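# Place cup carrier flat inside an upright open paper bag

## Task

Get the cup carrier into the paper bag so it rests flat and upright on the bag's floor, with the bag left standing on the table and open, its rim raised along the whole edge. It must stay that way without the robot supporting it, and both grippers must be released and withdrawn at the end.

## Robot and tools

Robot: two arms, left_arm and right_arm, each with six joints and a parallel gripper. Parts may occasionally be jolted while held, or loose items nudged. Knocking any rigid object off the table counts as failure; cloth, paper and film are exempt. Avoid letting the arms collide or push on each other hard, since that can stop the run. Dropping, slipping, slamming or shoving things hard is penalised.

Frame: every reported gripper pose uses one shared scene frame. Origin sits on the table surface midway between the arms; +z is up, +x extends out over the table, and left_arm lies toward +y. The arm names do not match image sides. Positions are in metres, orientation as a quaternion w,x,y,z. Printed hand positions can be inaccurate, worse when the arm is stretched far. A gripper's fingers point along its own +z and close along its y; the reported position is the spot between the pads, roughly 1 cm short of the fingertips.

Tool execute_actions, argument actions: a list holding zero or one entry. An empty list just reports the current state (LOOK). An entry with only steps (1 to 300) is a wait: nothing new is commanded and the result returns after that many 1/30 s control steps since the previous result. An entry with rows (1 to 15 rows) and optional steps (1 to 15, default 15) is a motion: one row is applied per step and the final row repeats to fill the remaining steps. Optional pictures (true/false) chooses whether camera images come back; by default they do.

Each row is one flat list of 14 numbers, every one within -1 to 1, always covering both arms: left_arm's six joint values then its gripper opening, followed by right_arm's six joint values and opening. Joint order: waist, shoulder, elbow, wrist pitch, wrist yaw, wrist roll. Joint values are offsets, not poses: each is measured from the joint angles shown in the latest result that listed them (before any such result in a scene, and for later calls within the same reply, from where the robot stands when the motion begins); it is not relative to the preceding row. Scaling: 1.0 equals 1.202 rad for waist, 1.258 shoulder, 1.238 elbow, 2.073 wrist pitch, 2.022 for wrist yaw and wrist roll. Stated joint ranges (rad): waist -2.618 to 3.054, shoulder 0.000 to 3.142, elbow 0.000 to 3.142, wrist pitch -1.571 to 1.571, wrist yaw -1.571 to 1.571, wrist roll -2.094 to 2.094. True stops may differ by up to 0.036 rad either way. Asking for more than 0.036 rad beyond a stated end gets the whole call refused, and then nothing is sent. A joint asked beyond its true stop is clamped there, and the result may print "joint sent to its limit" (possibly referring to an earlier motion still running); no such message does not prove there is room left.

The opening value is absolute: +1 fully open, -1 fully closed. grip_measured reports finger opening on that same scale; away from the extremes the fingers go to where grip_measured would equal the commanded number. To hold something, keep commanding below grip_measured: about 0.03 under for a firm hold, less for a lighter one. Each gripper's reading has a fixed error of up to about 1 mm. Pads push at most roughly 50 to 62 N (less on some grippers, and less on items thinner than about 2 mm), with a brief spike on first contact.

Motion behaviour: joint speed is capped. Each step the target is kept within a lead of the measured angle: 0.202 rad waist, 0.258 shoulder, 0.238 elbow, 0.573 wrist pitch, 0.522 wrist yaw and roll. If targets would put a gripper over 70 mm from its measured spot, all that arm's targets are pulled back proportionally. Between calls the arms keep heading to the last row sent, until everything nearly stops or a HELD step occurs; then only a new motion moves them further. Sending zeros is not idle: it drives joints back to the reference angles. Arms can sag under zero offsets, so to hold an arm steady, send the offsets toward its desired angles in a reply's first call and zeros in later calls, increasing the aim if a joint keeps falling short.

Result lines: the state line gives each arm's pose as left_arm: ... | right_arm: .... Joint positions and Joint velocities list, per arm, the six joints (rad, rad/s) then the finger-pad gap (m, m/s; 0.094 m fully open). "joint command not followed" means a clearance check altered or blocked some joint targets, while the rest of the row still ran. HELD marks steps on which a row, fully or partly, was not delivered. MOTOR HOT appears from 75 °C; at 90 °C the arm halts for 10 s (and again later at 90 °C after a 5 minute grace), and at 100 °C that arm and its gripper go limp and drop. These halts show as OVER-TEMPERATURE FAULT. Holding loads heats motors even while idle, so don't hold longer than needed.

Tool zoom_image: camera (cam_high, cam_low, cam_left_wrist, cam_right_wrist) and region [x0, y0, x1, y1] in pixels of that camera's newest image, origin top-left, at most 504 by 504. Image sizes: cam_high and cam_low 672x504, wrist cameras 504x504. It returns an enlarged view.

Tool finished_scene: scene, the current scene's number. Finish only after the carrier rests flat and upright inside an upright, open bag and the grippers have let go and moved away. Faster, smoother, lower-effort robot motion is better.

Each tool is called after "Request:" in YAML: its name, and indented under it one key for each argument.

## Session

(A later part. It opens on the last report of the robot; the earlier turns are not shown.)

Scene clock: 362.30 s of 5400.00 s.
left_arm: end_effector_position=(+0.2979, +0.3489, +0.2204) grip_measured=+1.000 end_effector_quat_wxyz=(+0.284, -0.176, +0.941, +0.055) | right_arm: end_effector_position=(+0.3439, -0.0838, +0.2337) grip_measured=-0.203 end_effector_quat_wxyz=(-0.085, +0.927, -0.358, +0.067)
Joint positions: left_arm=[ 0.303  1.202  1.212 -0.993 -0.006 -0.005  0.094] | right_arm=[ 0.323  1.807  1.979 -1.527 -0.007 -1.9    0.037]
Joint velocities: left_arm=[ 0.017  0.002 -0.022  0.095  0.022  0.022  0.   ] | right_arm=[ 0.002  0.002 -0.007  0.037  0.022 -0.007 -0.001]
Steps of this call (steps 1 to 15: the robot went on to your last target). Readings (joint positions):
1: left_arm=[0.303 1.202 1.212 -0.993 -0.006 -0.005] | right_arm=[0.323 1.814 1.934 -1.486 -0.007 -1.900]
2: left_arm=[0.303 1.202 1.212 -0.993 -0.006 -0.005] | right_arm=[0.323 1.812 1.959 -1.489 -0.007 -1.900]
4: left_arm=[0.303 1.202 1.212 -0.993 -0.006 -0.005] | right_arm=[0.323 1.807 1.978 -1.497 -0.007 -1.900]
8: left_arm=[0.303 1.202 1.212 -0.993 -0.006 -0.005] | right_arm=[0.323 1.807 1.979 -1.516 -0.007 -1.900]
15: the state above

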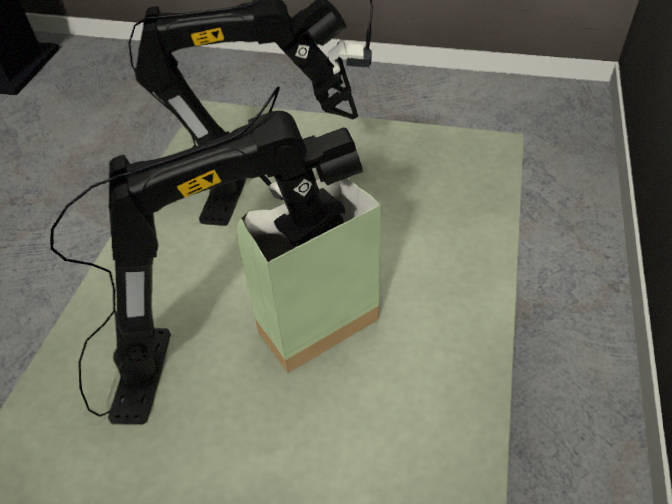

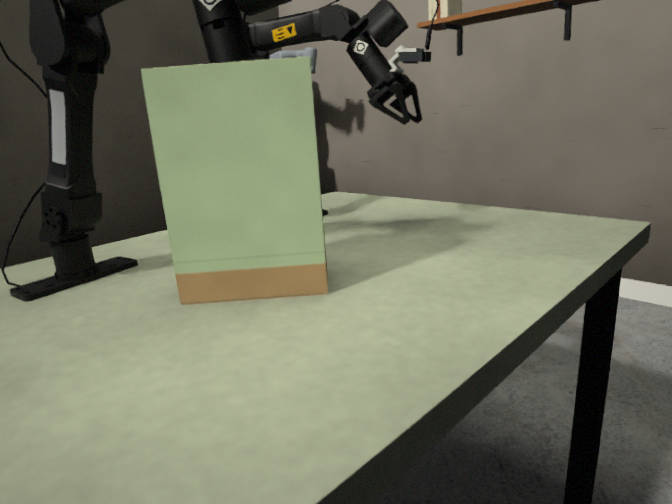

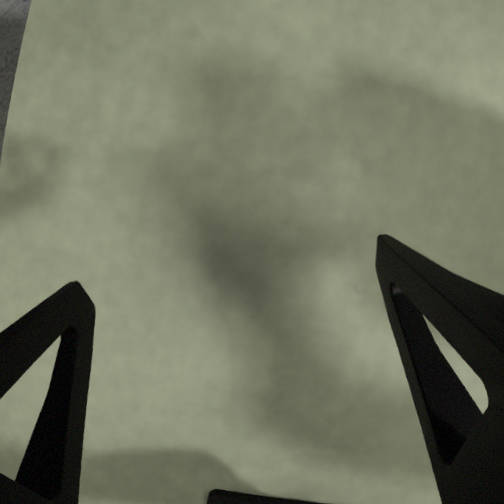

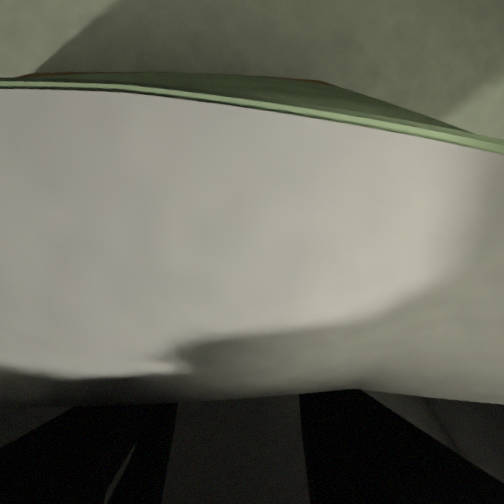

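Request:
execute_actions:
  actions:
    - {"rows":[[0,0,0,0,0,0,1,0,-0.03,0.01,0,0,0,-0.6],[0,0,0,0,0,0,1,0,-0.06,0.02,0,0,0,-0.6],[0,0,0,0,0,0,1,0,-0.09,0.03,0,0,0,-0.6],[0,0,0,0,0,0,1,0,-0.11,0.05,0,0,0,-0.6],[0,0,0,0,0,0,1,0,-0.13,0.08,0,0,0,-0.6],[0,0,0,0,0,0,1,0,-0.15,0.11,0,0,0,-0.6],[0,0,0,0,0,0,1,0,-0.17,0.14,0,0,0,-0.6],[0,0,0,0,0,0,1,0,-0.18,0.18,0,0,0,-0.6],[0,0,0,0,0,0,1,0,-0.19,0.22,0,0,0,-0.6],[0,0,0,0,0,0,1,0,-0.2,0.26,0,0,0,-0.6]]}
  pictures: false

Request:
execute_actions:
  actions:
    - {"steps":15}

Scene clock: 373.07 s of 5400.00 s.
left_arm: end_effector_position=(+0.2979, +0.3489, +0.2204) grip_measured=+1.000 end_effector_quat_wxyz=(+0.284, -0.176, +0.941, +0.055) | right_arm: end_effector_position=(+0.3118, -0.1014, +0.4240) grip_measured=-0.597 end_effector_quat_wxyz=(-0.306, +0.857, -0.330, +0.253)
Joint positions: left_arm=[ 0.303  1.202  1.212 -0.993 -0.006 -0.005  0.094] | right_arm=[ 0.323  1.539  2.296 -1.512 -0.007 -1.9    0.019]
Joint velocities: left_arm=[-0.012 -0.007 -0.022 -0.051  0.007 -0.037  0.   ] | right_arm=[ 0.007 -0.369  0.242 -0.022 -0.007 -0.066  0.001]
Steps of this call (steps 1 to 15: the robot went on to your last target; steps 16 to 90: nothing new was sent; then 7.27 s passed at rest; steps 91 to 105: all 15 steps of this action). Readings (joint positions):
91: left_arm=[0.303 1.202 1.212 -0.993 -0.006 -0.005] | right_arm=[0.323 1.806 1.979 -1.529 -0.007 -1.900]
92: left_arm=[0.303 1.202 1.212 -0.993 -0.006 -0.005] | right_arm=[0.323 1.801 1.979 -1.528 -0.007 -1.900]
94: left_arm=[0.303 1.202 1.212 -0.993 -0.006 -0.005] | right_arm=[0.323 1.773 1.981 -1.527 -0.007 -1.900]
98: left_arm=[0.303 1.202 1.212 -0.993 -0.006 -0.005] | right_arm=[0.323 1.680 2.072 -1.527 -0.007 -1.900]
105: the state above

Scene clock: 373.57 s of 5400.00 s.
left_arm: end_effector_position=(+0.2979, +0.3489, +0.2204) grip_measured=+1.000 end_effector_quat_wxyz=(+0.284, -0.176, +0.941, +0.055) | right_arm: end_effector_position=(+0.3139, -0.1003, +0.4233) grip_measured=-0.597 end_effector_quat_wxyz=(-0.305, +0.857, -0.330, +0.252)
Joint positions: left_arm=[ 0.303  1.202  1.212 -0.993 -0.006 -0.005  0.094] | right_arm=[ 0.323  1.548  2.302 -1.512 -0.007 -1.9    0.019]
Joint velocities: left_arm=[-0.022  0.012 -0.007  0.007 -0.066  0.081  0.   ] | right_arm=[ 0.007 -0.007 -0.007  0.066  0.051 -0.022  0.001]
Steps of this call (steps 1 to 15: the robot went on to your last target). Readings (joint positions):
1: left_arm=[0.303 1.202 1.212 -0.993 -0.006 -0.005] | right_arm=[0.323 1.530 2.301 -1.512 -0.007 -1.900]
2: left_arm=[0.303 1.202 1.212 -0.993 -0.006 -0.005] | right_arm=[0.323 1.527 2.302 -1.512 -0.007 -1.900]
4: left_arm=[0.303 1.202 1.212 -0.993 -0.006 -0.005] | right_arm=[0.323 1.532 2.302 -1.512 -0.007 -1.900]
8: left_arm=[0.303 1.202 1.212 -0.993 -0.006 -0.005] | right_arm=[0.323 1.546 2.302 -1.512 -0.007 -1.900]
15: the state above
All arms were judged still, so your last target was given up. Only a new action makes them travel on or press farther. Fingers that are still opening or closing keep moving.

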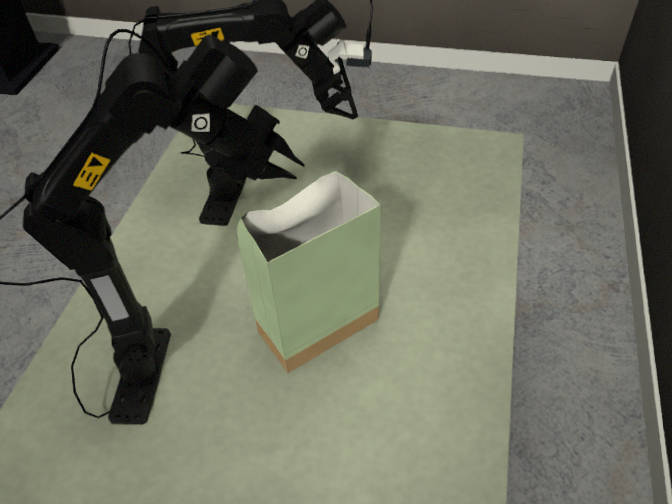

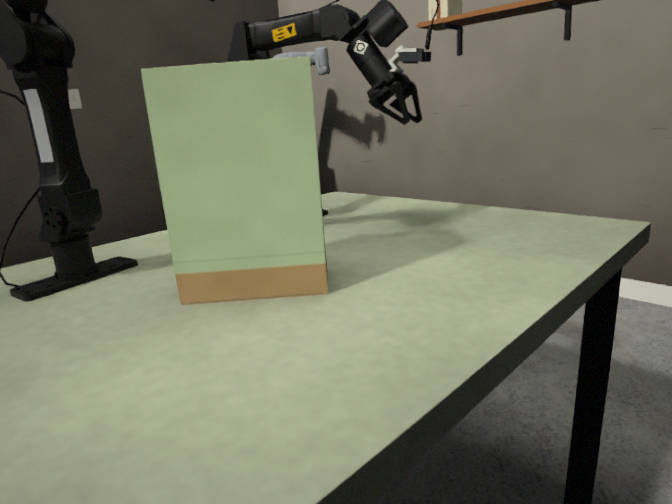

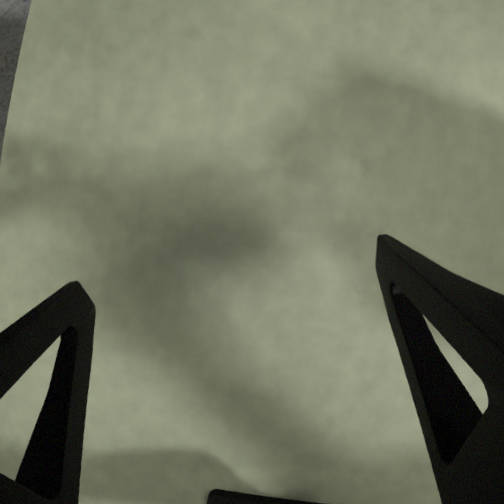

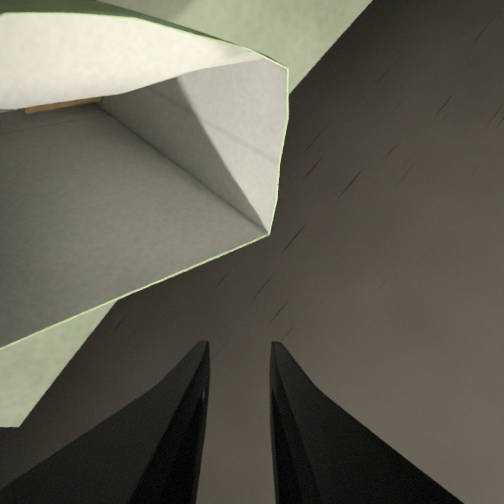

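Request:
execute_actions:
  actions:
    - {"rows":[[0,0,0,0,0,0,1,0,-0.02,0.01,-0.02,0,0.8,-0.6]]}
  pictures: false

Request:
execute_actions:
  actions:
    - {"steps":20}

Scene clock: 382.17 s of 5400.00 s.
left_arm: end_effector_position=(+0.2979, +0.3489, +0.2204) grip_measured=+1.000 end_effector_quat_wxyz=(+0.284, -0.176, +0.941, +0.055) | right_arm: end_effector_position=(+0.3110, -0.1019, +0.4198) grip_measured=-0.597 end_effector_quat_wxyz=(+0.387, -0.453, +0.803, -0.000)
Joint positions: left_arm=[ 0.303  1.202  1.212 -0.993 -0.006 -0.005  0.094] | right_arm=[ 0.323  1.548  2.302 -1.531 -0.007 -0.521  0.019]
Joint velocities: left_arm=[ 0.002 -0.002  0.007 -0.007  0.037  0.037  0.   ] | right_arm=[-0.022  0.012  0.012  0.022 -0.007  1.531  0.   ]
Steps of this call (steps 1 to 90: nothing new was sent; then 5.10 s passed at rest; steps 91 to 105: all 15 steps of this action). Readings (joint positions):
91: left_arm=[0.303 1.202 1.212 -0.993 -0.006 -0.005] | right_arm=[0.323 1.548 2.302 -1.514 -0.007 -1.821]
92: left_arm=[0.303 1.202 1.212 -0.993 -0.006 -0.005] | right_arm=[0.323 1.548 2.302 -1.518 -0.007 -1.722]
94: left_arm=[0.303 1.202 1.212 -0.993 -0.006 -0.005] | right_arm=[0.323 1.548 2.302 -1.523 -0.007 -1.525]
98: left_arm=[0.303 1.202 1.212 -0.993 -0.006 -0.005] | right_arm=[0.323 1.548 2.302 -1.528 -0.007 -1.132]
105: the state above

Scene clock: 382.83 s of 5400.00 s.
left_arm: end_effector_position=(+0.2979, +0.3489, +0.2204) grip_measured=+1.000 end_effector_quat_wxyz=(+0.284, -0.176, +0.941, +0.055) | right_arm: end_effector_position=(+0.3106, -0.1021, +0.4194) grip_measured=-0.597 end_effector_quat_wxyz=(+0.383, -0.360, +0.850, +0.043)
Joint positions: left_arm=[ 0.303  1.202  1.212 -0.993 -0.006 -0.005  0.094] | right_arm=[ 0.323  1.548  2.302 -1.534 -0.007 -0.295  0.019]
Joint velocities: left_arm=[-0.022 -0.007  0.007  0.007 -0.066 -0.037  0.   ] | right_arm=[-0.002 -0.017 -0.002  0.022 -0.007  0.022 -0.001]
Steps of this call (steps 1 to 20: the robot went on to your last target). Readings (joint positions):
1: left_arm=[0.303 1.202 1.212 -0.993 -0.006 -0.005] | right_arm=[0.323 1.548 2.302 -1.532 -0.007 -0.475]
2: left_arm=[0.303 1.202 1.212 -0.993 -0.006 -0.005] | right_arm=[0.323 1.548 2.302 -1.532 -0.007 -0.438]
4: left_arm=[0.303 1.202 1.212 -0.993 -0.006 -0.005] | right_arm=[0.323 1.548 2.302 -1.532 -0.007 -0.386]
8: left_arm=[0.303 1.202 1.212 -0.993 -0.006 -0.005] | right_arm=[0.323 1.548 2.302 -1.533 -0.007 -0.331]
20: the state above

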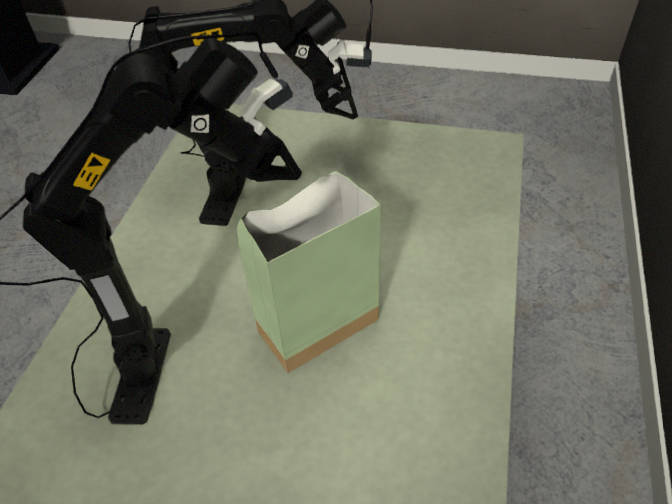

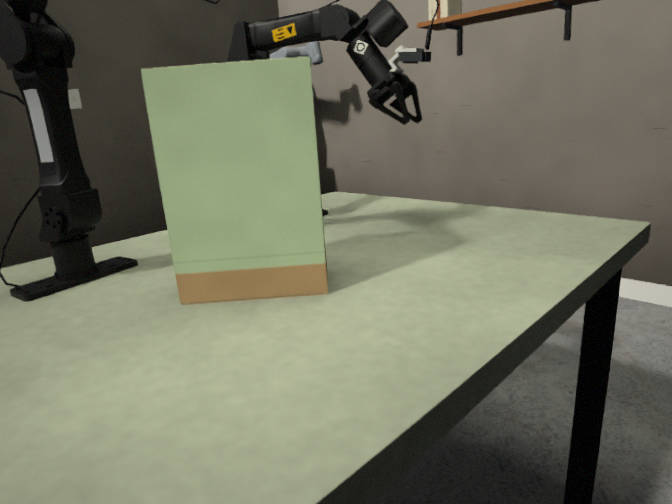

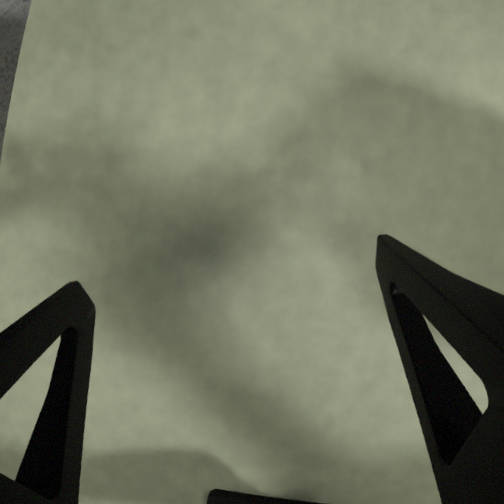

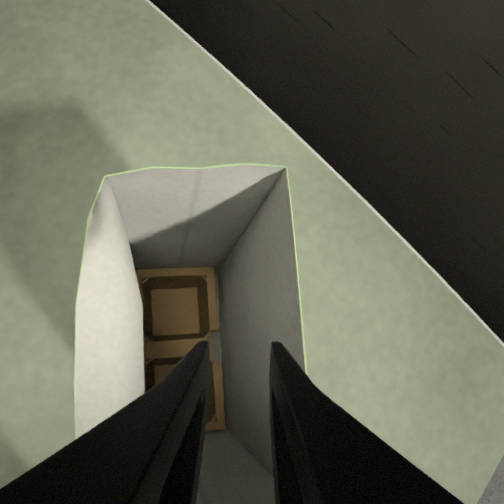

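Request:
execute_actions:
  actions:
    - {"rows":[[0,0,0,0,0,0,1,-0.03,0.02,-0.03,0,0,-0.03,-0.9],[0,0,0,0,0,0,1,-0.03,0.04,-0.06,0,0,-0.03,-0.9],[0,0,0,0,0,0,1,-0.03,0.06,-0.09,0,0,-0.03,-0.9],[0,0,0,0,0,0,1,-0.03,0.075,-0.12,-0.01,0,-0.03,-0.9]]}

Scene clock: 401.13 s of 5400.00 s.
left_arm: end_effector_position=(+0.2979, +0.3489, +0.2204) grip_measured=+1.000 end_effector_quat_wxyz=(+0.284, -0.176, +0.941, +0.055) | right_arm: end_effector_position=(+0.3398, -0.0965, +0.3336) grip_measured=-0.897 end_effector_quat_wxyz=(+0.257, -0.387, +0.885, +0.021)
Joint positions: left_arm=[ 0.303  1.202  1.212 -0.993 -0.006 -0.005  0.094] | right_arm=[ 0.297  1.663  2.149 -1.536 -0.008 -0.346  0.005]
Joint velocities: left_arm=[ 0.002 -0.012 -0.037 -0.022 -0.022 -0.022  0.   ] | right_arm=[-0.017 -0.061 -0.017 -0.037  0.037  0.051  0.   ]
Steps of this call (steps 1 to 15: the robot went on to your last target; steps 16 to 90: nothing new was sent; then 14.80 s passed at rest; steps 91 to 105: all 15 steps of this action). Readings (joint positions):
91: left_arm=[0.303 1.202 1.212 -0.993 -0.006 -0.005] | right_arm=[0.319 1.548 2.300 -1.533 -0.008 -0.301]
92: left_arm=[0.303 1.202 1.212 -0.993 -0.006 -0.005] | right_arm=[0.312 1.549 2.290 -1.532 -0.008 -0.311]
94: left_arm=[0.303 1.202 1.212 -0.993 -0.006 -0.005] | right_arm=[0.300 1.558 2.249 -1.531 -0.008 -0.324]
98: left_arm=[0.303 1.202 1.212 -0.993 -0.006 -0.005] | right_arm=[0.297 1.629 2.173 -1.536 -0.008 -0.338]
105: the state above

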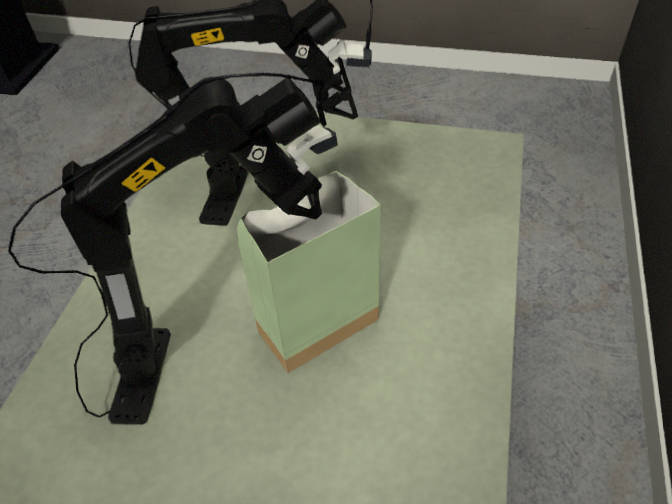

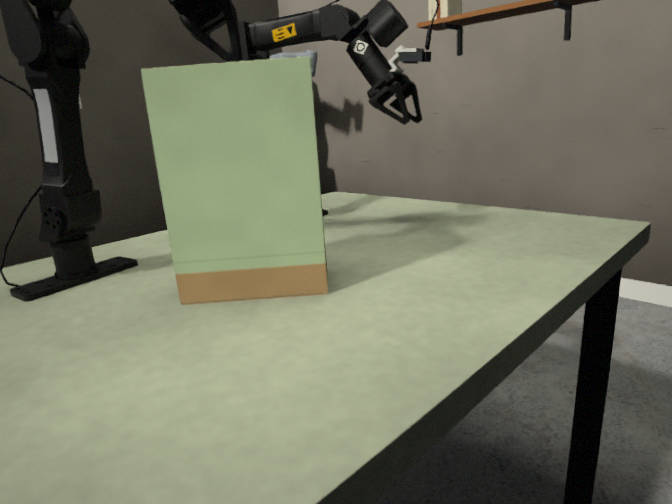

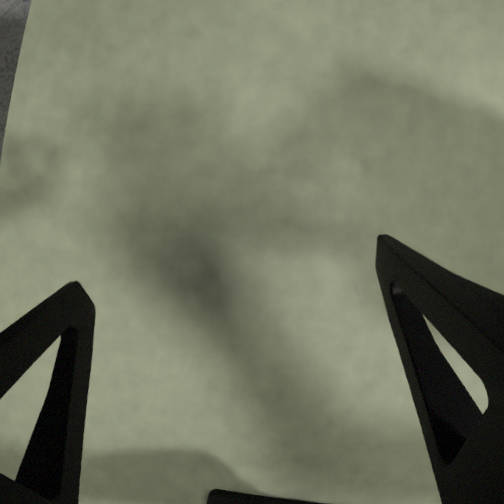

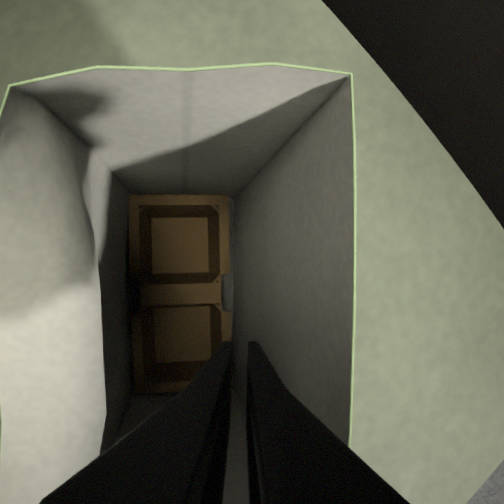

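Request:
execute_actions:
  actions:
    - {"rows":[[0,0,0,0,0,0,1,0,0.01,-0.02,0,0,0,-0.9],[0,0,0,0,0,0,1,0,0.02,-0.04,0,0,0,-0.9],[0,0,0,0,0,0,1,0,0.03,-0.07,0,0,0,-0.9],[0,0,0,0,0,0,1,0,0.04,-0.1,0,0,0,-0.9],[0,0,0,0,0,0,1,0,0.05,-0.13,0,0,0,-0.9],[0,0,0,0,0,0,1,0,0.06,-0.155,0,0,0,-0.9],[0,0,0,0,0,0,1,0,0.07,-0.175,0,0,0,-0.9]]}

Scene clock: 409.77 s of 5400.00 s.
left_arm: end_effector_position=(+0.2979, +0.3489, +0.2204) grip_measured=+1.000 end_effector_quat_wxyz=(+0.284, -0.176, +0.941, +0.055) | right_arm: end_effector_position=(+0.3374, -0.0978, +0.2298) grip_measured=-0.897 end_effector_quat_wxyz=(+0.095, -0.399, +0.912, +0.010)
Joint positions: left_arm=[ 0.303  1.202  1.212 -0.993 -0.006 -0.005  0.094] | right_arm=[ 0.297  1.775  1.928 -1.532 -0.008 -0.348  0.005]
Joint velocities: left_arm=[ 0.002 -0.022  0.012  0.022 -0.066 -0.037  0.   ] | right_arm=[ 0.017 -0.1   -0.022 -0.051  0.007  0.007 -0.   ]
Steps of this call (steps 1 to 15: the robot went on to your last target; steps 16 to 90: nothing new was sent; then 5.13 s passed at rest; steps 91 to 105: all 15 steps of this action). Readings (joint positions):
91: left_arm=[0.303 1.202 1.212 -0.993 -0.006 -0.005] | right_arm=[0.297 1.662 2.149 -1.536 -0.008 -0.348]
92: left_arm=[0.303 1.202 1.212 -0.993 -0.006 -0.005] | right_arm=[0.297 1.662 2.144 -1.535 -0.008 -0.348]
94: left_arm=[0.303 1.202 1.212 -0.993 -0.006 -0.005] | right_arm=[0.297 1.662 2.109 -1.532 -0.008 -0.348]
98: left_arm=[0.303 1.202 1.212 -0.993 -0.006 -0.005] | right_arm=[0.297 1.705 1.986 -1.532 -0.008 -0.348]
105: the state above

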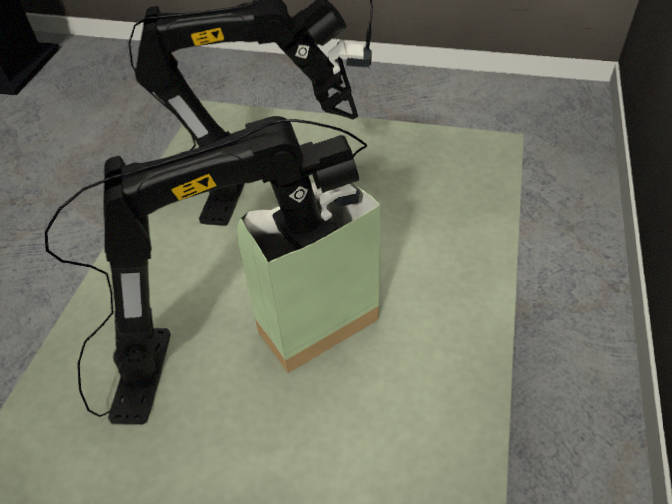

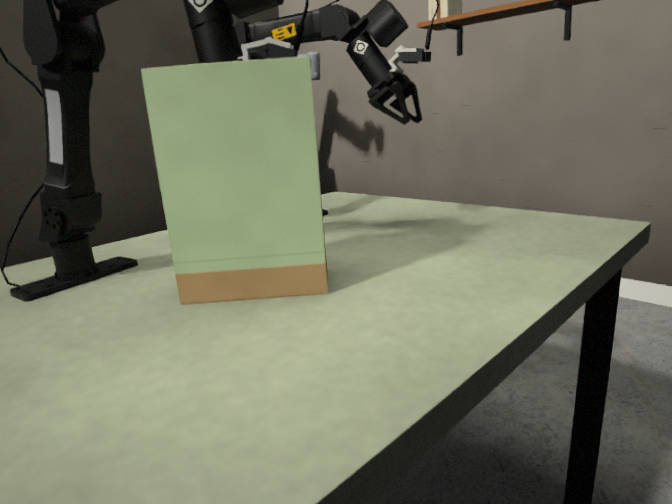

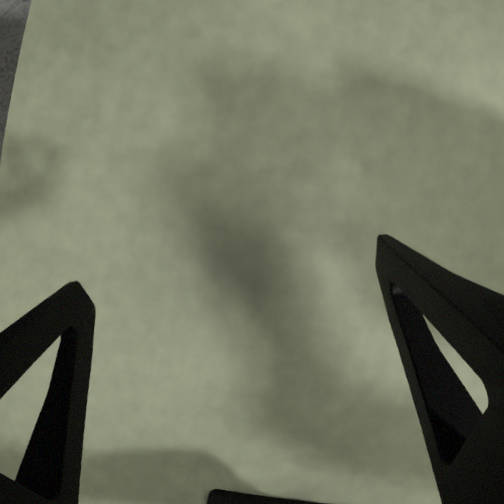

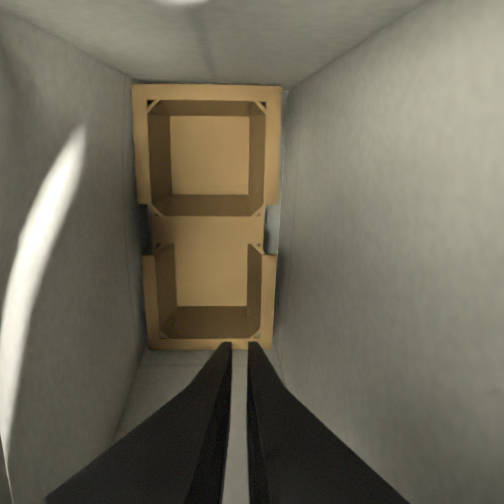

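Request:
execute_actions:
  actions:
    - {"rows":[[0,0,0,0,0,0,1,0,0,0.01,0,0,0,-0.7],[0,0,0,0,0,0,1,0,0,0.01,0,0,0,-0.5],[0,0,0,0,0,0,1,0,0,0.01,0,0,0,-0.3],[0,0,0,0,0,0,1,0,0,0.01,0,0,0,-0.1],[0,0,0,0,0,0,1,0,0,0.01,0,0,0,0.1],[0,0,0,0,0,0,1,0,0,0.01,0,0,0,0.3],[0,0,0,0,0,0,1,0,0,0.01,0,0,0,0.5],[0,0,0,0,0,0,1,0,0,0.01,0,0,0,0.7]]}
  pictures: false

Request:
execute_actions:
  actions:
    - {"steps":20}

Scene clock: 416.97 s of 5400.00 s.
left_arm: end_effector_position=(+0.2979, +0.3489, +0.2204) grip_measured=+1.000 end_effector_quat_wxyz=(+0.284, -0.176, +0.941, +0.055) | right_arm: end_effector_position=(+0.3371, -0.0980, +0.2309) grip_measured=+0.697 end_effector_quat_wxyz=(+0.097, -0.399, +0.912, +0.010)
Joint positions: left_arm=[ 0.303  1.202  1.212 -0.993 -0.006 -0.005  0.094] | right_arm=[ 0.297  1.772  1.928 -1.532 -0.008 -0.348  0.08 ]
Joint velocities: left_arm=[-0.002 -0.022 -0.007 -0.066 -0.022 -0.007  0.   ] | right_arm=[-0.012  0.007 -0.007  0.037  0.007  0.007 -0.   ]
Steps of this call (steps 1 to 15: the robot went on to your last target; steps 16 to 90: nothing new was sent; then 3.70 s passed at rest; steps 91 to 105: all 15 steps of this action). Readings (joint positions):
91: left_arm=[0.303 1.202 1.212 -0.993 -0.006 -0.005] | right_arm=[0.297 1.772 1.928 -1.532 -0.008 -0.348]
92: left_arm=[0.303 1.202 1.212 -0.993 -0.006 -0.005] | right_arm=[0.297 1.772 1.928 -1.532 -0.008 -0.348]
94: left_arm=[0.303 1.202 1.212 -0.993 -0.006 -0.005] | right_arm=[0.297 1.772 1.928 -1.532 -0.008 -0.348]
98: left_arm=[0.303 1.202 1.212 -0.993 -0.006 -0.005] | right_arm=[0.297 1.772 1.928 -1.532 -0.008 -0.348]
105: the state above

Scene clock: 417.63 s of 5400.00 s.
left_arm: end_effector_position=(+0.2979, +0.3489, +0.2204) grip_measured=+1.000 end_effector_quat_wxyz=(+0.284, -0.176, +0.941, +0.055) | right_arm: end_effector_position=(+0.3371, -0.0980, +0.2309) grip_measured=+0.697 end_effector_quat_wxyz=(+0.097, -0.399, +0.912, +0.010)
Joint positions: left_arm=[ 0.303  1.202  1.212 -0.993 -0.006 -0.005  0.094] | right_arm=[ 0.297  1.772  1.928 -1.532 -0.008 -0.348  0.08 ]
Joint velocities: left_arm=[ 0.007 -0.007  0.002 -0.022 -0.066 -0.051  0.   ] | right_arm=[ 0.002 -0.002 -0.012  0.037  0.007  0.007 -0.   ]
Steps of this call (steps 1 to 15: the robot went on to your last target; steps 16 to 20: nothing new was sent). Readings (joint positions):
1: left_arm=[0.303 1.202 1.212 -0.993 -0.006 -0.005] | right_arm=[0.297 1.772 1.928 -1.532 -0.008 -0.348]
2: left_arm=[0.303 1.202 1.212 -0.993 -0.006 -0.005] | right_arm=[0.297 1.772 1.928 -1.532 -0.008 -0.348]
4: left_arm=[0.303 1.202 1.212 -0.993 -0.006 -0.005] | right_arm=[0.297 1.772 1.928 -1.532 -0.008 -0.348]
8: left_arm=[0.303 1.202 1.212 -0.993 -0.006 -0.005] | right_arm=[0.297 1.772 1.928 -1.532 -0.008 -0.348]
20: the state above
All arms were judged still, so your last target was given up. Only a new action makes them travel on or press farther. Fingers that are still opening or closing keep moving.

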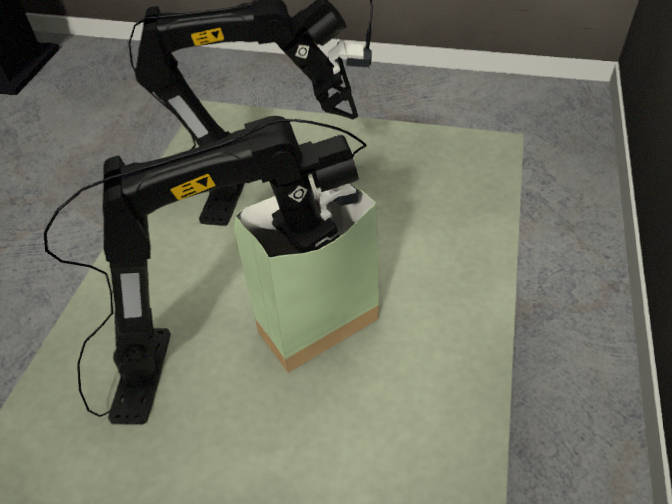

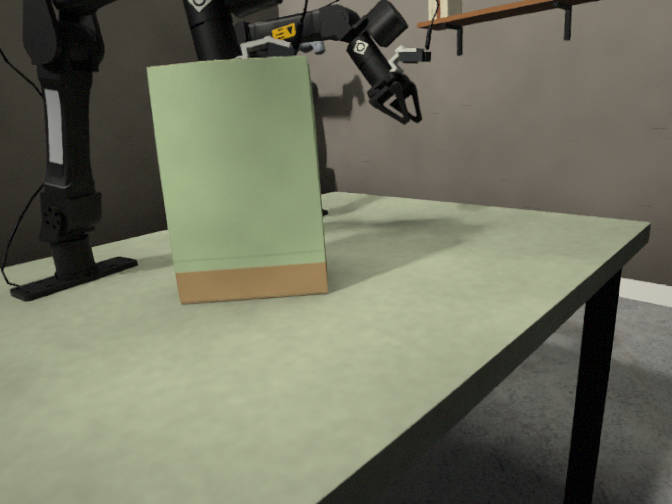

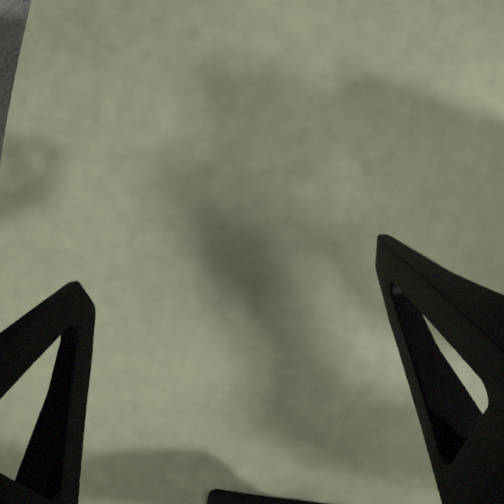

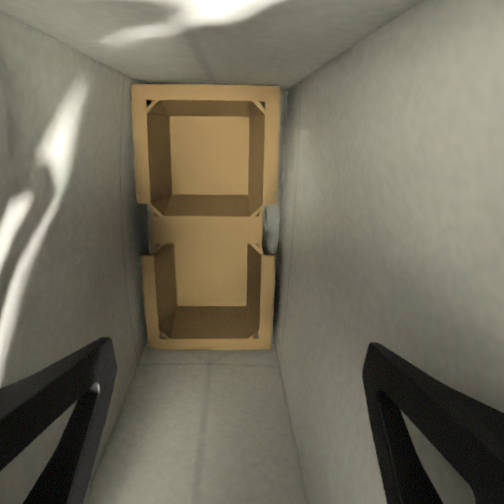

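Request:
execute_actions:
  actions:
    - {"rows":[[0,0,0,0,0,0,1,0.01,0,0.02,0,0,0,0.6],[0,0,0,0,0,0,1,0.02,-0.01,0.04,0,0,0,0.55],[0,0,0,0,0,0,1,0.03,-0.015,0.05,0,0,0,0.5],[0,0,0,0,0,0,1,0.035,-0.02,0.06,0,0,0,0.5],[0,0,0,0,0,0,1,0.035,-0.025,0.07,0,0,0,0.5],[0,0,0,0,0,0,1,0.035,-0.03,0.08,0,0,0,0.5],[0,0,0,0,0,0,1,0.035,-0.035,0.09,0,0,0,0.5],[0,0,0,0,0,0,1,0.035,-0.04,0.1,0,0,0,0.5],[0,0,0,0,0,0,1,0.035,-0.045,0.11,0,0,0,0.5],[0,0,0,0,0,0,1,0.035,-0.05,0.12,0,0,0,0.5],[0,0,0,0,0,0,1,0.035,-0.055,0.13,0,0,0,0.5]]}
  pictures: false

Request:
execute_actions:
  actions:
    - {"steps":12}

Scene clock: 429.83 s of 5400.00 s.
left_arm: end_effector_position=(+0.2979, +0.3489, +0.2204) grip_measured=+1.000 end_effector_quat_wxyz=(+0.284, -0.176, +0.941, +0.055) | right_arm: end_effector_position=(+0.3384, -0.0832, +0.2901) grip_measured=+0.503 end_effector_quat_wxyz=(+0.192, -0.409, +0.892, +0.019)
Joint positions: left_arm=[ 0.303  1.202  1.212 -0.993 -0.006 -0.005  0.094] | right_arm=[ 0.332  1.715  2.065 -1.532 -0.007 -0.348  0.071]
Joint velocities: left_arm=[ 0.012 -0.007 -0.017  0.022 -0.037 -0.081  0.   ] | right_arm=[ 0.002 -0.125  0.066  0.022 -0.022  0.007  0.   ]
Steps of this call (steps 1 to 90: nothing new was sent; then 8.70 s passed at rest; steps 91 to 105: all 15 steps of this action). Readings (joint positions):
91: left_arm=[0.303 1.202 1.212 -0.993 -0.006 -0.005] | right_arm=[0.297 1.772 1.928 -1.532 -0.008 -0.348]
92: left_arm=[0.303 1.202 1.212 -0.993 -0.006 -0.005] | right_arm=[0.298 1.772 1.930 -1.532 -0.008 -0.348]
94: left_arm=[0.303 1.202 1.212 -0.993 -0.006 -0.005] | right_arm=[0.309 1.772 1.946 -1.532 -0.007 -0.348]
98: left_arm=[0.303 1.202 1.212 -0.993 -0.006 -0.005] | right_arm=[0.331 1.764 1.998 -1.532 -0.007 -0.348]
105: the state above

Scene clock: 430.23 s of 5400.00 s.
left_arm: end_effector_position=(+0.2979, +0.3489, +0.2204) grip_measured=+1.000 end_effector_quat_wxyz=(+0.284, -0.176, +0.941, +0.055) | right_arm: end_effector_position=(+0.3380, -0.0834, +0.2924) grip_measured=+0.503 end_effector_quat_wxyz=(+0.195, -0.409, +0.891, +0.019)
Joint positions: left_arm=[ 0.303  1.202  1.212 -0.993 -0.006 -0.005  0.094] | right_arm=[ 0.332  1.711  2.068 -1.532 -0.007 -0.348  0.071]
Joint velocities: left_arm=[-0.007  0.012  0.027 -0.022 -0.022  0.007  0.   ] | right_arm=[ 0.012  0.007 -0.002 -0.007  0.066 -0.066 -0.001]
Steps of this call (steps 1 to 12: the robot went on to your last target). Readings (joint positions):
1: left_arm=[0.303 1.202 1.212 -0.993 -0.006 -0.005] | right_arm=[0.332 1.712 2.067 -1.532 -0.007 -0.348]
2: left_arm=[0.303 1.202 1.212 -0.993 -0.006 -0.005] | right_arm=[0.332 1.711 2.068 -1.532 -0.007 -0.348]
4: left_arm=[0.303 1.202 1.212 -0.993 -0.006 -0.005] | right_arm=[0.332 1.711 2.068 -1.532 -0.007 -0.348]
8: left_arm=[0.303 1.202 1.212 -0.993 -0.006 -0.005] | right_arm=[0.332 1.711 2.068 -1.532 -0.007 -0.348]
12: the state above

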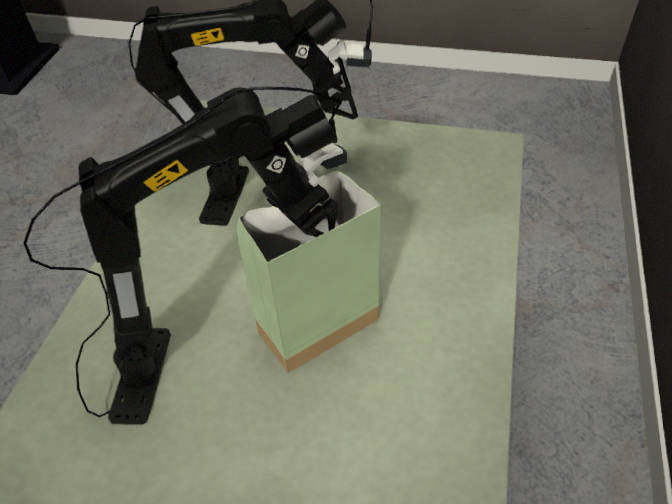

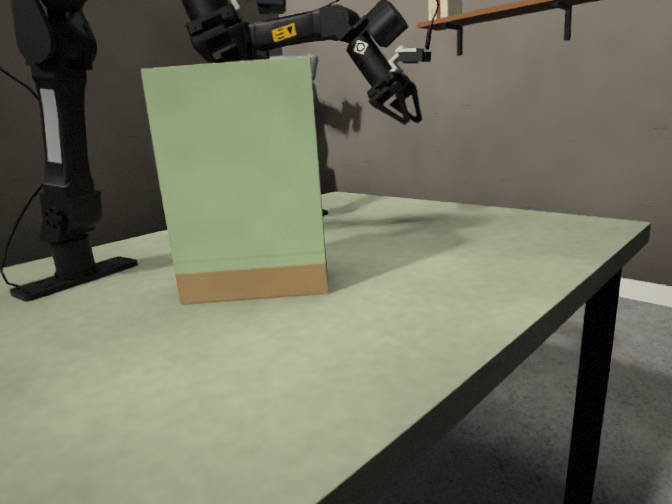

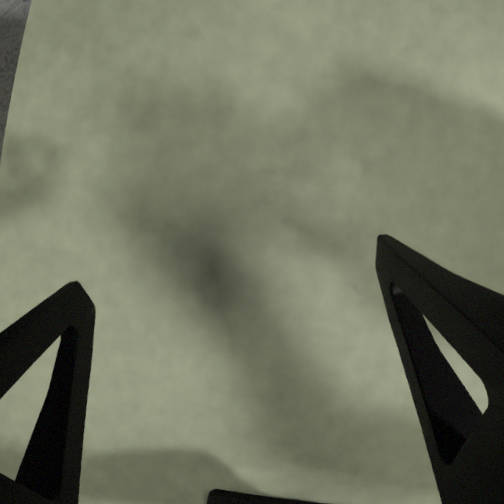

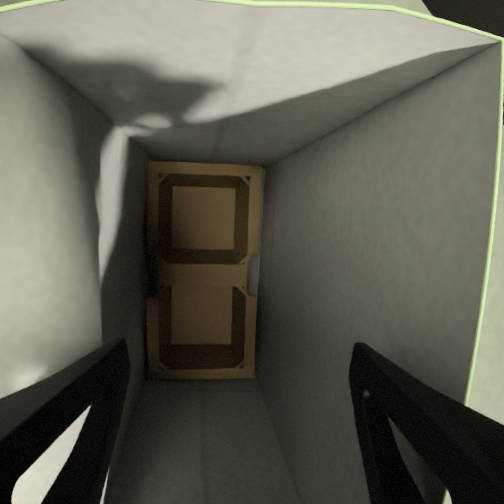

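Request:
execute_actions:
  actions:
    - {"rows":[[0,0,0,0,0,0,1,0,-0.02,0.04,0,0,0,0.3],[0,0,0,0,0,0,1,0,-0.04,0.08,0,0,0,0.3],[0,0,0,0,0,0,1,0,-0.05,0.12,0,0,0,0.3],[0,0,0,0,0,0,1,0,-0.05,0.13,0,0,0,0.3],[0,0,0,0,0,0,1,0,-0.05,0.13,0,0,0,0.3],[0,0,0,0,0,0,1,0,-0.05,0.13,0,0,0,0.3],[0,0,0,0,0,0,1,0,-0.05,0.13,0,0,0,0.3],[0,0,0,0,0,0,1,0.05,-0.05,0.13,0,0,0.03,0.5],[0,0,0,0,0,0,1,0.1,-0.05,0.13,0,0,0.06,0.6],[0,0,0,0,0,0,1,0.17,-0.05,0.13,0,0,0.1,0.6]]}
  pictures: false

Request:
execute_actions:
  actions:
    - {"steps":15}

Scene clock: 441.60 s of 5400.00 s.
left_arm: end_effector_position=(+0.2979, +0.3489, +0.2204) grip_measured=+1.000 end_effector_quat_wxyz=(+0.284, -0.176, +0.941, +0.055) | right_arm: end_effector_position=(+0.2898, -0.0238, +0.3597) grip_measured=+0.597 end_effector_quat_wxyz=(+0.287, -0.427, +0.854, +0.083)
Joint positions: left_arm=[ 0.303  1.202  1.212 -0.993 -0.006 -0.005  0.094] | right_arm=[ 0.543  1.649  2.215 -1.53  -0.012 -0.2    0.075]
Joint velocities: left_arm=[ 0.012 -0.012  0.027 -0.007 -0.007  0.007  0.   ] | right_arm=[-0.002 -0.012 -0.022 -0.007 -0.022  0.271  0.   ]
Steps of this call (steps 1 to 15: the robot went on to your last target; steps 16 to 90: nothing new was sent; then 7.87 s passed at rest; steps 91 to 105: all 15 steps of this action). Readings (joint positions):
91: left_arm=[0.303 1.202 1.212 -0.993 -0.006 -0.005] | right_arm=[0.332 1.711 2.070 -1.533 -0.007 -0.348]
92: left_arm=[0.303 1.202 1.212 -0.993 -0.006 -0.005] | right_arm=[0.332 1.711 2.082 -1.535 -0.007 -0.348]
94: left_arm=[0.303 1.202 1.212 -0.993 -0.006 -0.005] | right_arm=[0.332 1.710 2.135 -1.536 -0.007 -0.348]
98: left_arm=[0.303 1.202 1.212 -0.993 -0.006 -0.005] | right_arm=[0.338 1.665 2.204 -1.530 -0.004 -0.340]
105: the state above

Scene clock: 442.10 s of 5400.00 s.
left_arm: end_effector_position=(+0.2979, +0.3489, +0.2204) grip_measured=+1.000 end_effector_quat_wxyz=(+0.284, -0.176, +0.941, +0.055) | right_arm: end_effector_position=(+0.2900, -0.0241, +0.3597) grip_measured=+0.597 end_effector_quat_wxyz=(+0.285, -0.407, +0.863, +0.089)
Joint positions: left_arm=[ 0.303  1.202  1.212 -0.993 -0.006 -0.005  0.094] | right_arm=[ 0.542  1.649  2.215 -1.53  -0.011 -0.157  0.075]
Joint velocities: left_arm=[-0.007 -0.007 -0.002 -0.007  0.007 -0.051  0.   ] | right_arm=[-0.007 -0.007  0.002  0.007 -0.007 -0.051  0.001]
Steps of this call (steps 1 to 15: the robot went on to your last target). Readings (joint positions):
1: left_arm=[0.303 1.202 1.212 -0.993 -0.006 -0.005] | right_arm=[0.543 1.649 2.215 -1.530 -0.012 -0.191]
2: left_arm=[0.303 1.202 1.212 -0.993 -0.006 -0.005] | right_arm=[0.542 1.649 2.215 -1.530 -0.011 -0.184]
4: left_arm=[0.303 1.202 1.212 -0.993 -0.006 -0.005] | right_arm=[0.542 1.649 2.215 -1.530 -0.011 -0.174]
8: left_arm=[0.303 1.202 1.212 -0.993 -0.006 -0.005] | right_arm=[0.542 1.649 2.215 -1.530 -0.011 -0.163]
15: the state above

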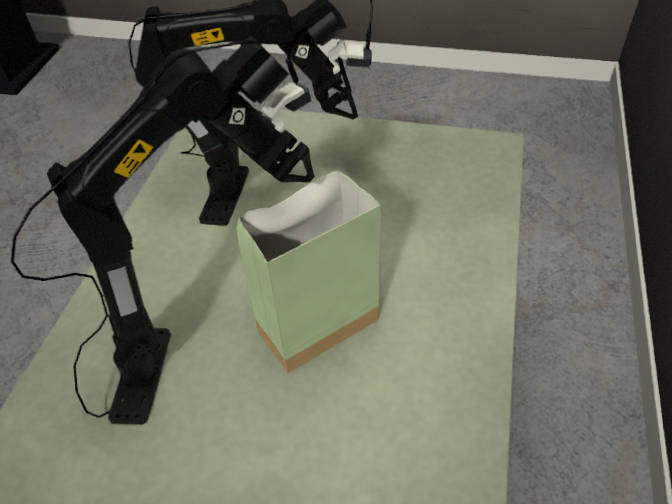

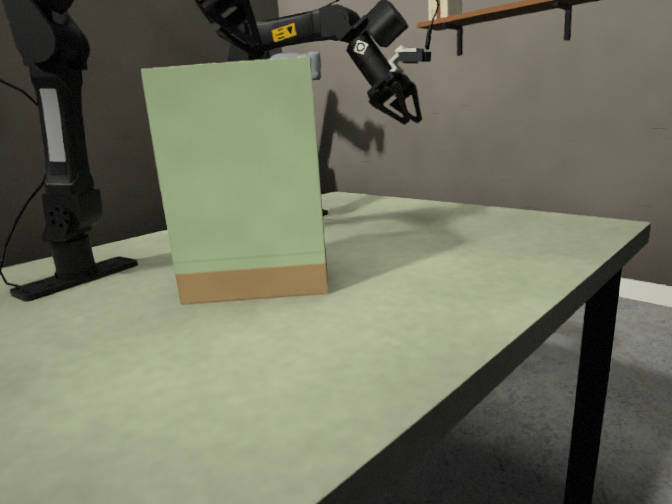

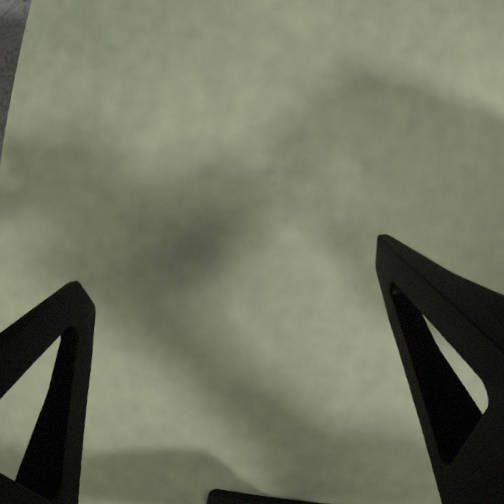

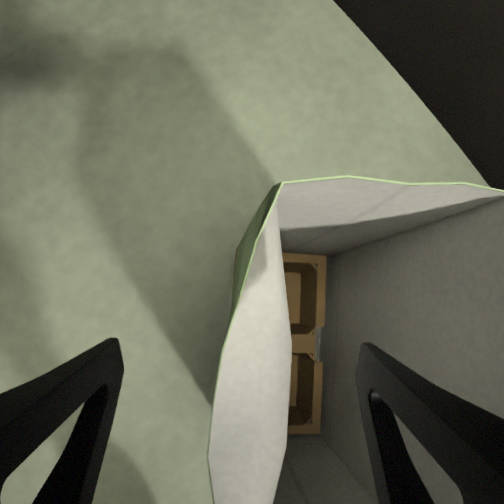

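Request:
execute_actions:
  actions:
    - {"rows":[[0,0,0,0,0,0,1,0,0.015,-0.02,0,0,0,0.6],[0,0,0,0,0,0,1,0,0.03,-0.04,0,0,0,0.6],[0,0,0,0,0,0,1,0,0.045,-0.06,0,0,0,0.6],[0,0,0,0,0,0,1,0,0.06,-0.08,0,0,0,0.6],[0,0,0,0,0,0,1,0,0.07,-0.1,0,0,0,0.6],[0,0,0,0,0,0,1,0,0.08,-0.12,0,0,0,0.6],[0,0,0,0,0,0,1,0,0.09,-0.145,0,0,0,0.6]]}

Scene clock: 451.67 s of 5400.00 s.
left_arm: end_effector_position=(+0.2979, +0.3489, +0.2204) grip_measured=+1.000 end_effector_quat_wxyz=(+0.284, -0.176, +0.941, +0.055) | right_arm: end_effector_position=(+0.3000, -0.0153, +0.2541) grip_measured=+0.597 end_effector_quat_wxyz=(+0.134, -0.421, +0.896, +0.045)
Joint positions: left_arm=[ 0.303  1.202  1.212 -0.993 -0.006 -0.005  0.094] | right_arm=[ 0.542  1.789  2.028 -1.528 -0.011 -0.155  0.075]
Joint velocities: left_arm=[ 0.007 -0.002  0.002 -0.022 -0.051  0.051  0.   ] | right_arm=[-0.017 -0.134  0.002  0.051 -0.081 -0.081  0.   ]
Steps of this call (steps 1 to 15: the robot went on to your last target; steps 16 to 90: nothing new was sent; then 6.07 s passed at rest; steps 91 to 105: all 15 steps of this action). Readings (joint positions):
91: left_arm=[0.303 1.202 1.212 -0.993 -0.006 -0.005] | right_arm=[0.542 1.649 2.215 -1.530 -0.011 -0.155]
92: left_arm=[0.303 1.202 1.212 -0.993 -0.006 -0.005] | right_arm=[0.542 1.650 2.210 -1.529 -0.011 -0.155]
94: left_arm=[0.303 1.202 1.212 -0.993 -0.006 -0.005] | right_arm=[0.542 1.656 2.185 -1.529 -0.011 -0.155]
98: left_arm=[0.303 1.202 1.212 -0.993 -0.006 -0.005] | right_arm=[0.542 1.715 2.089 -1.528 -0.011 -0.155]
105: the state above

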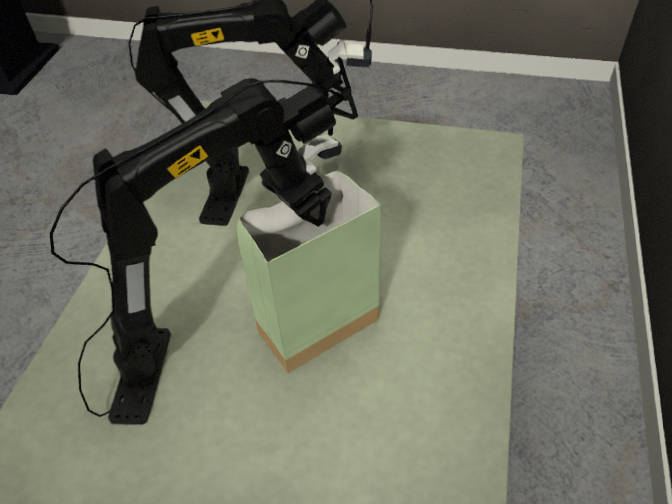

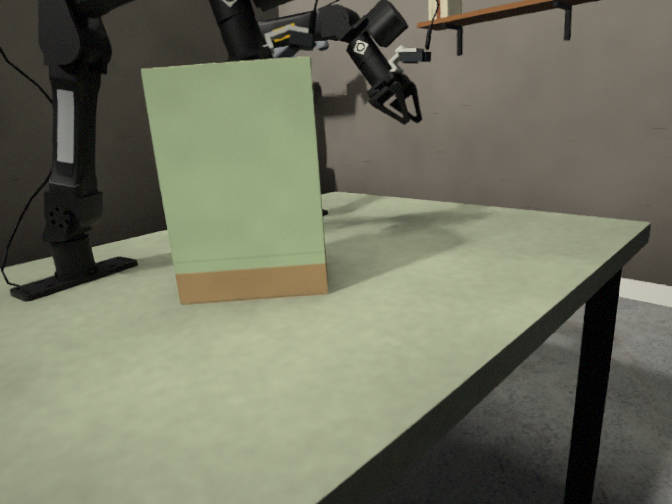

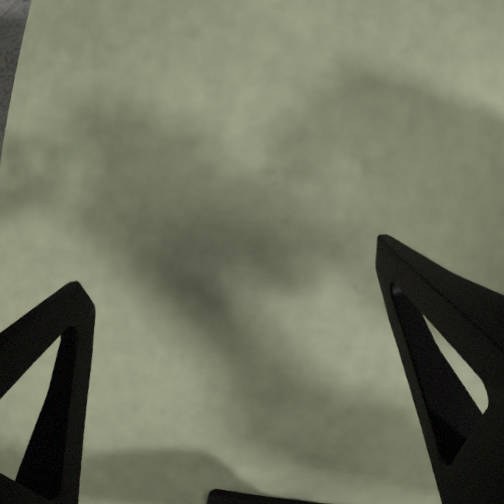

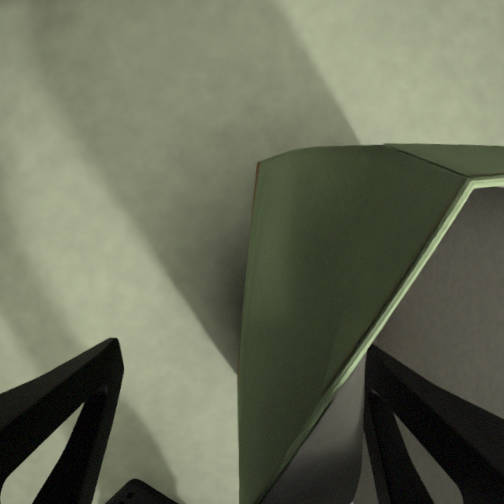

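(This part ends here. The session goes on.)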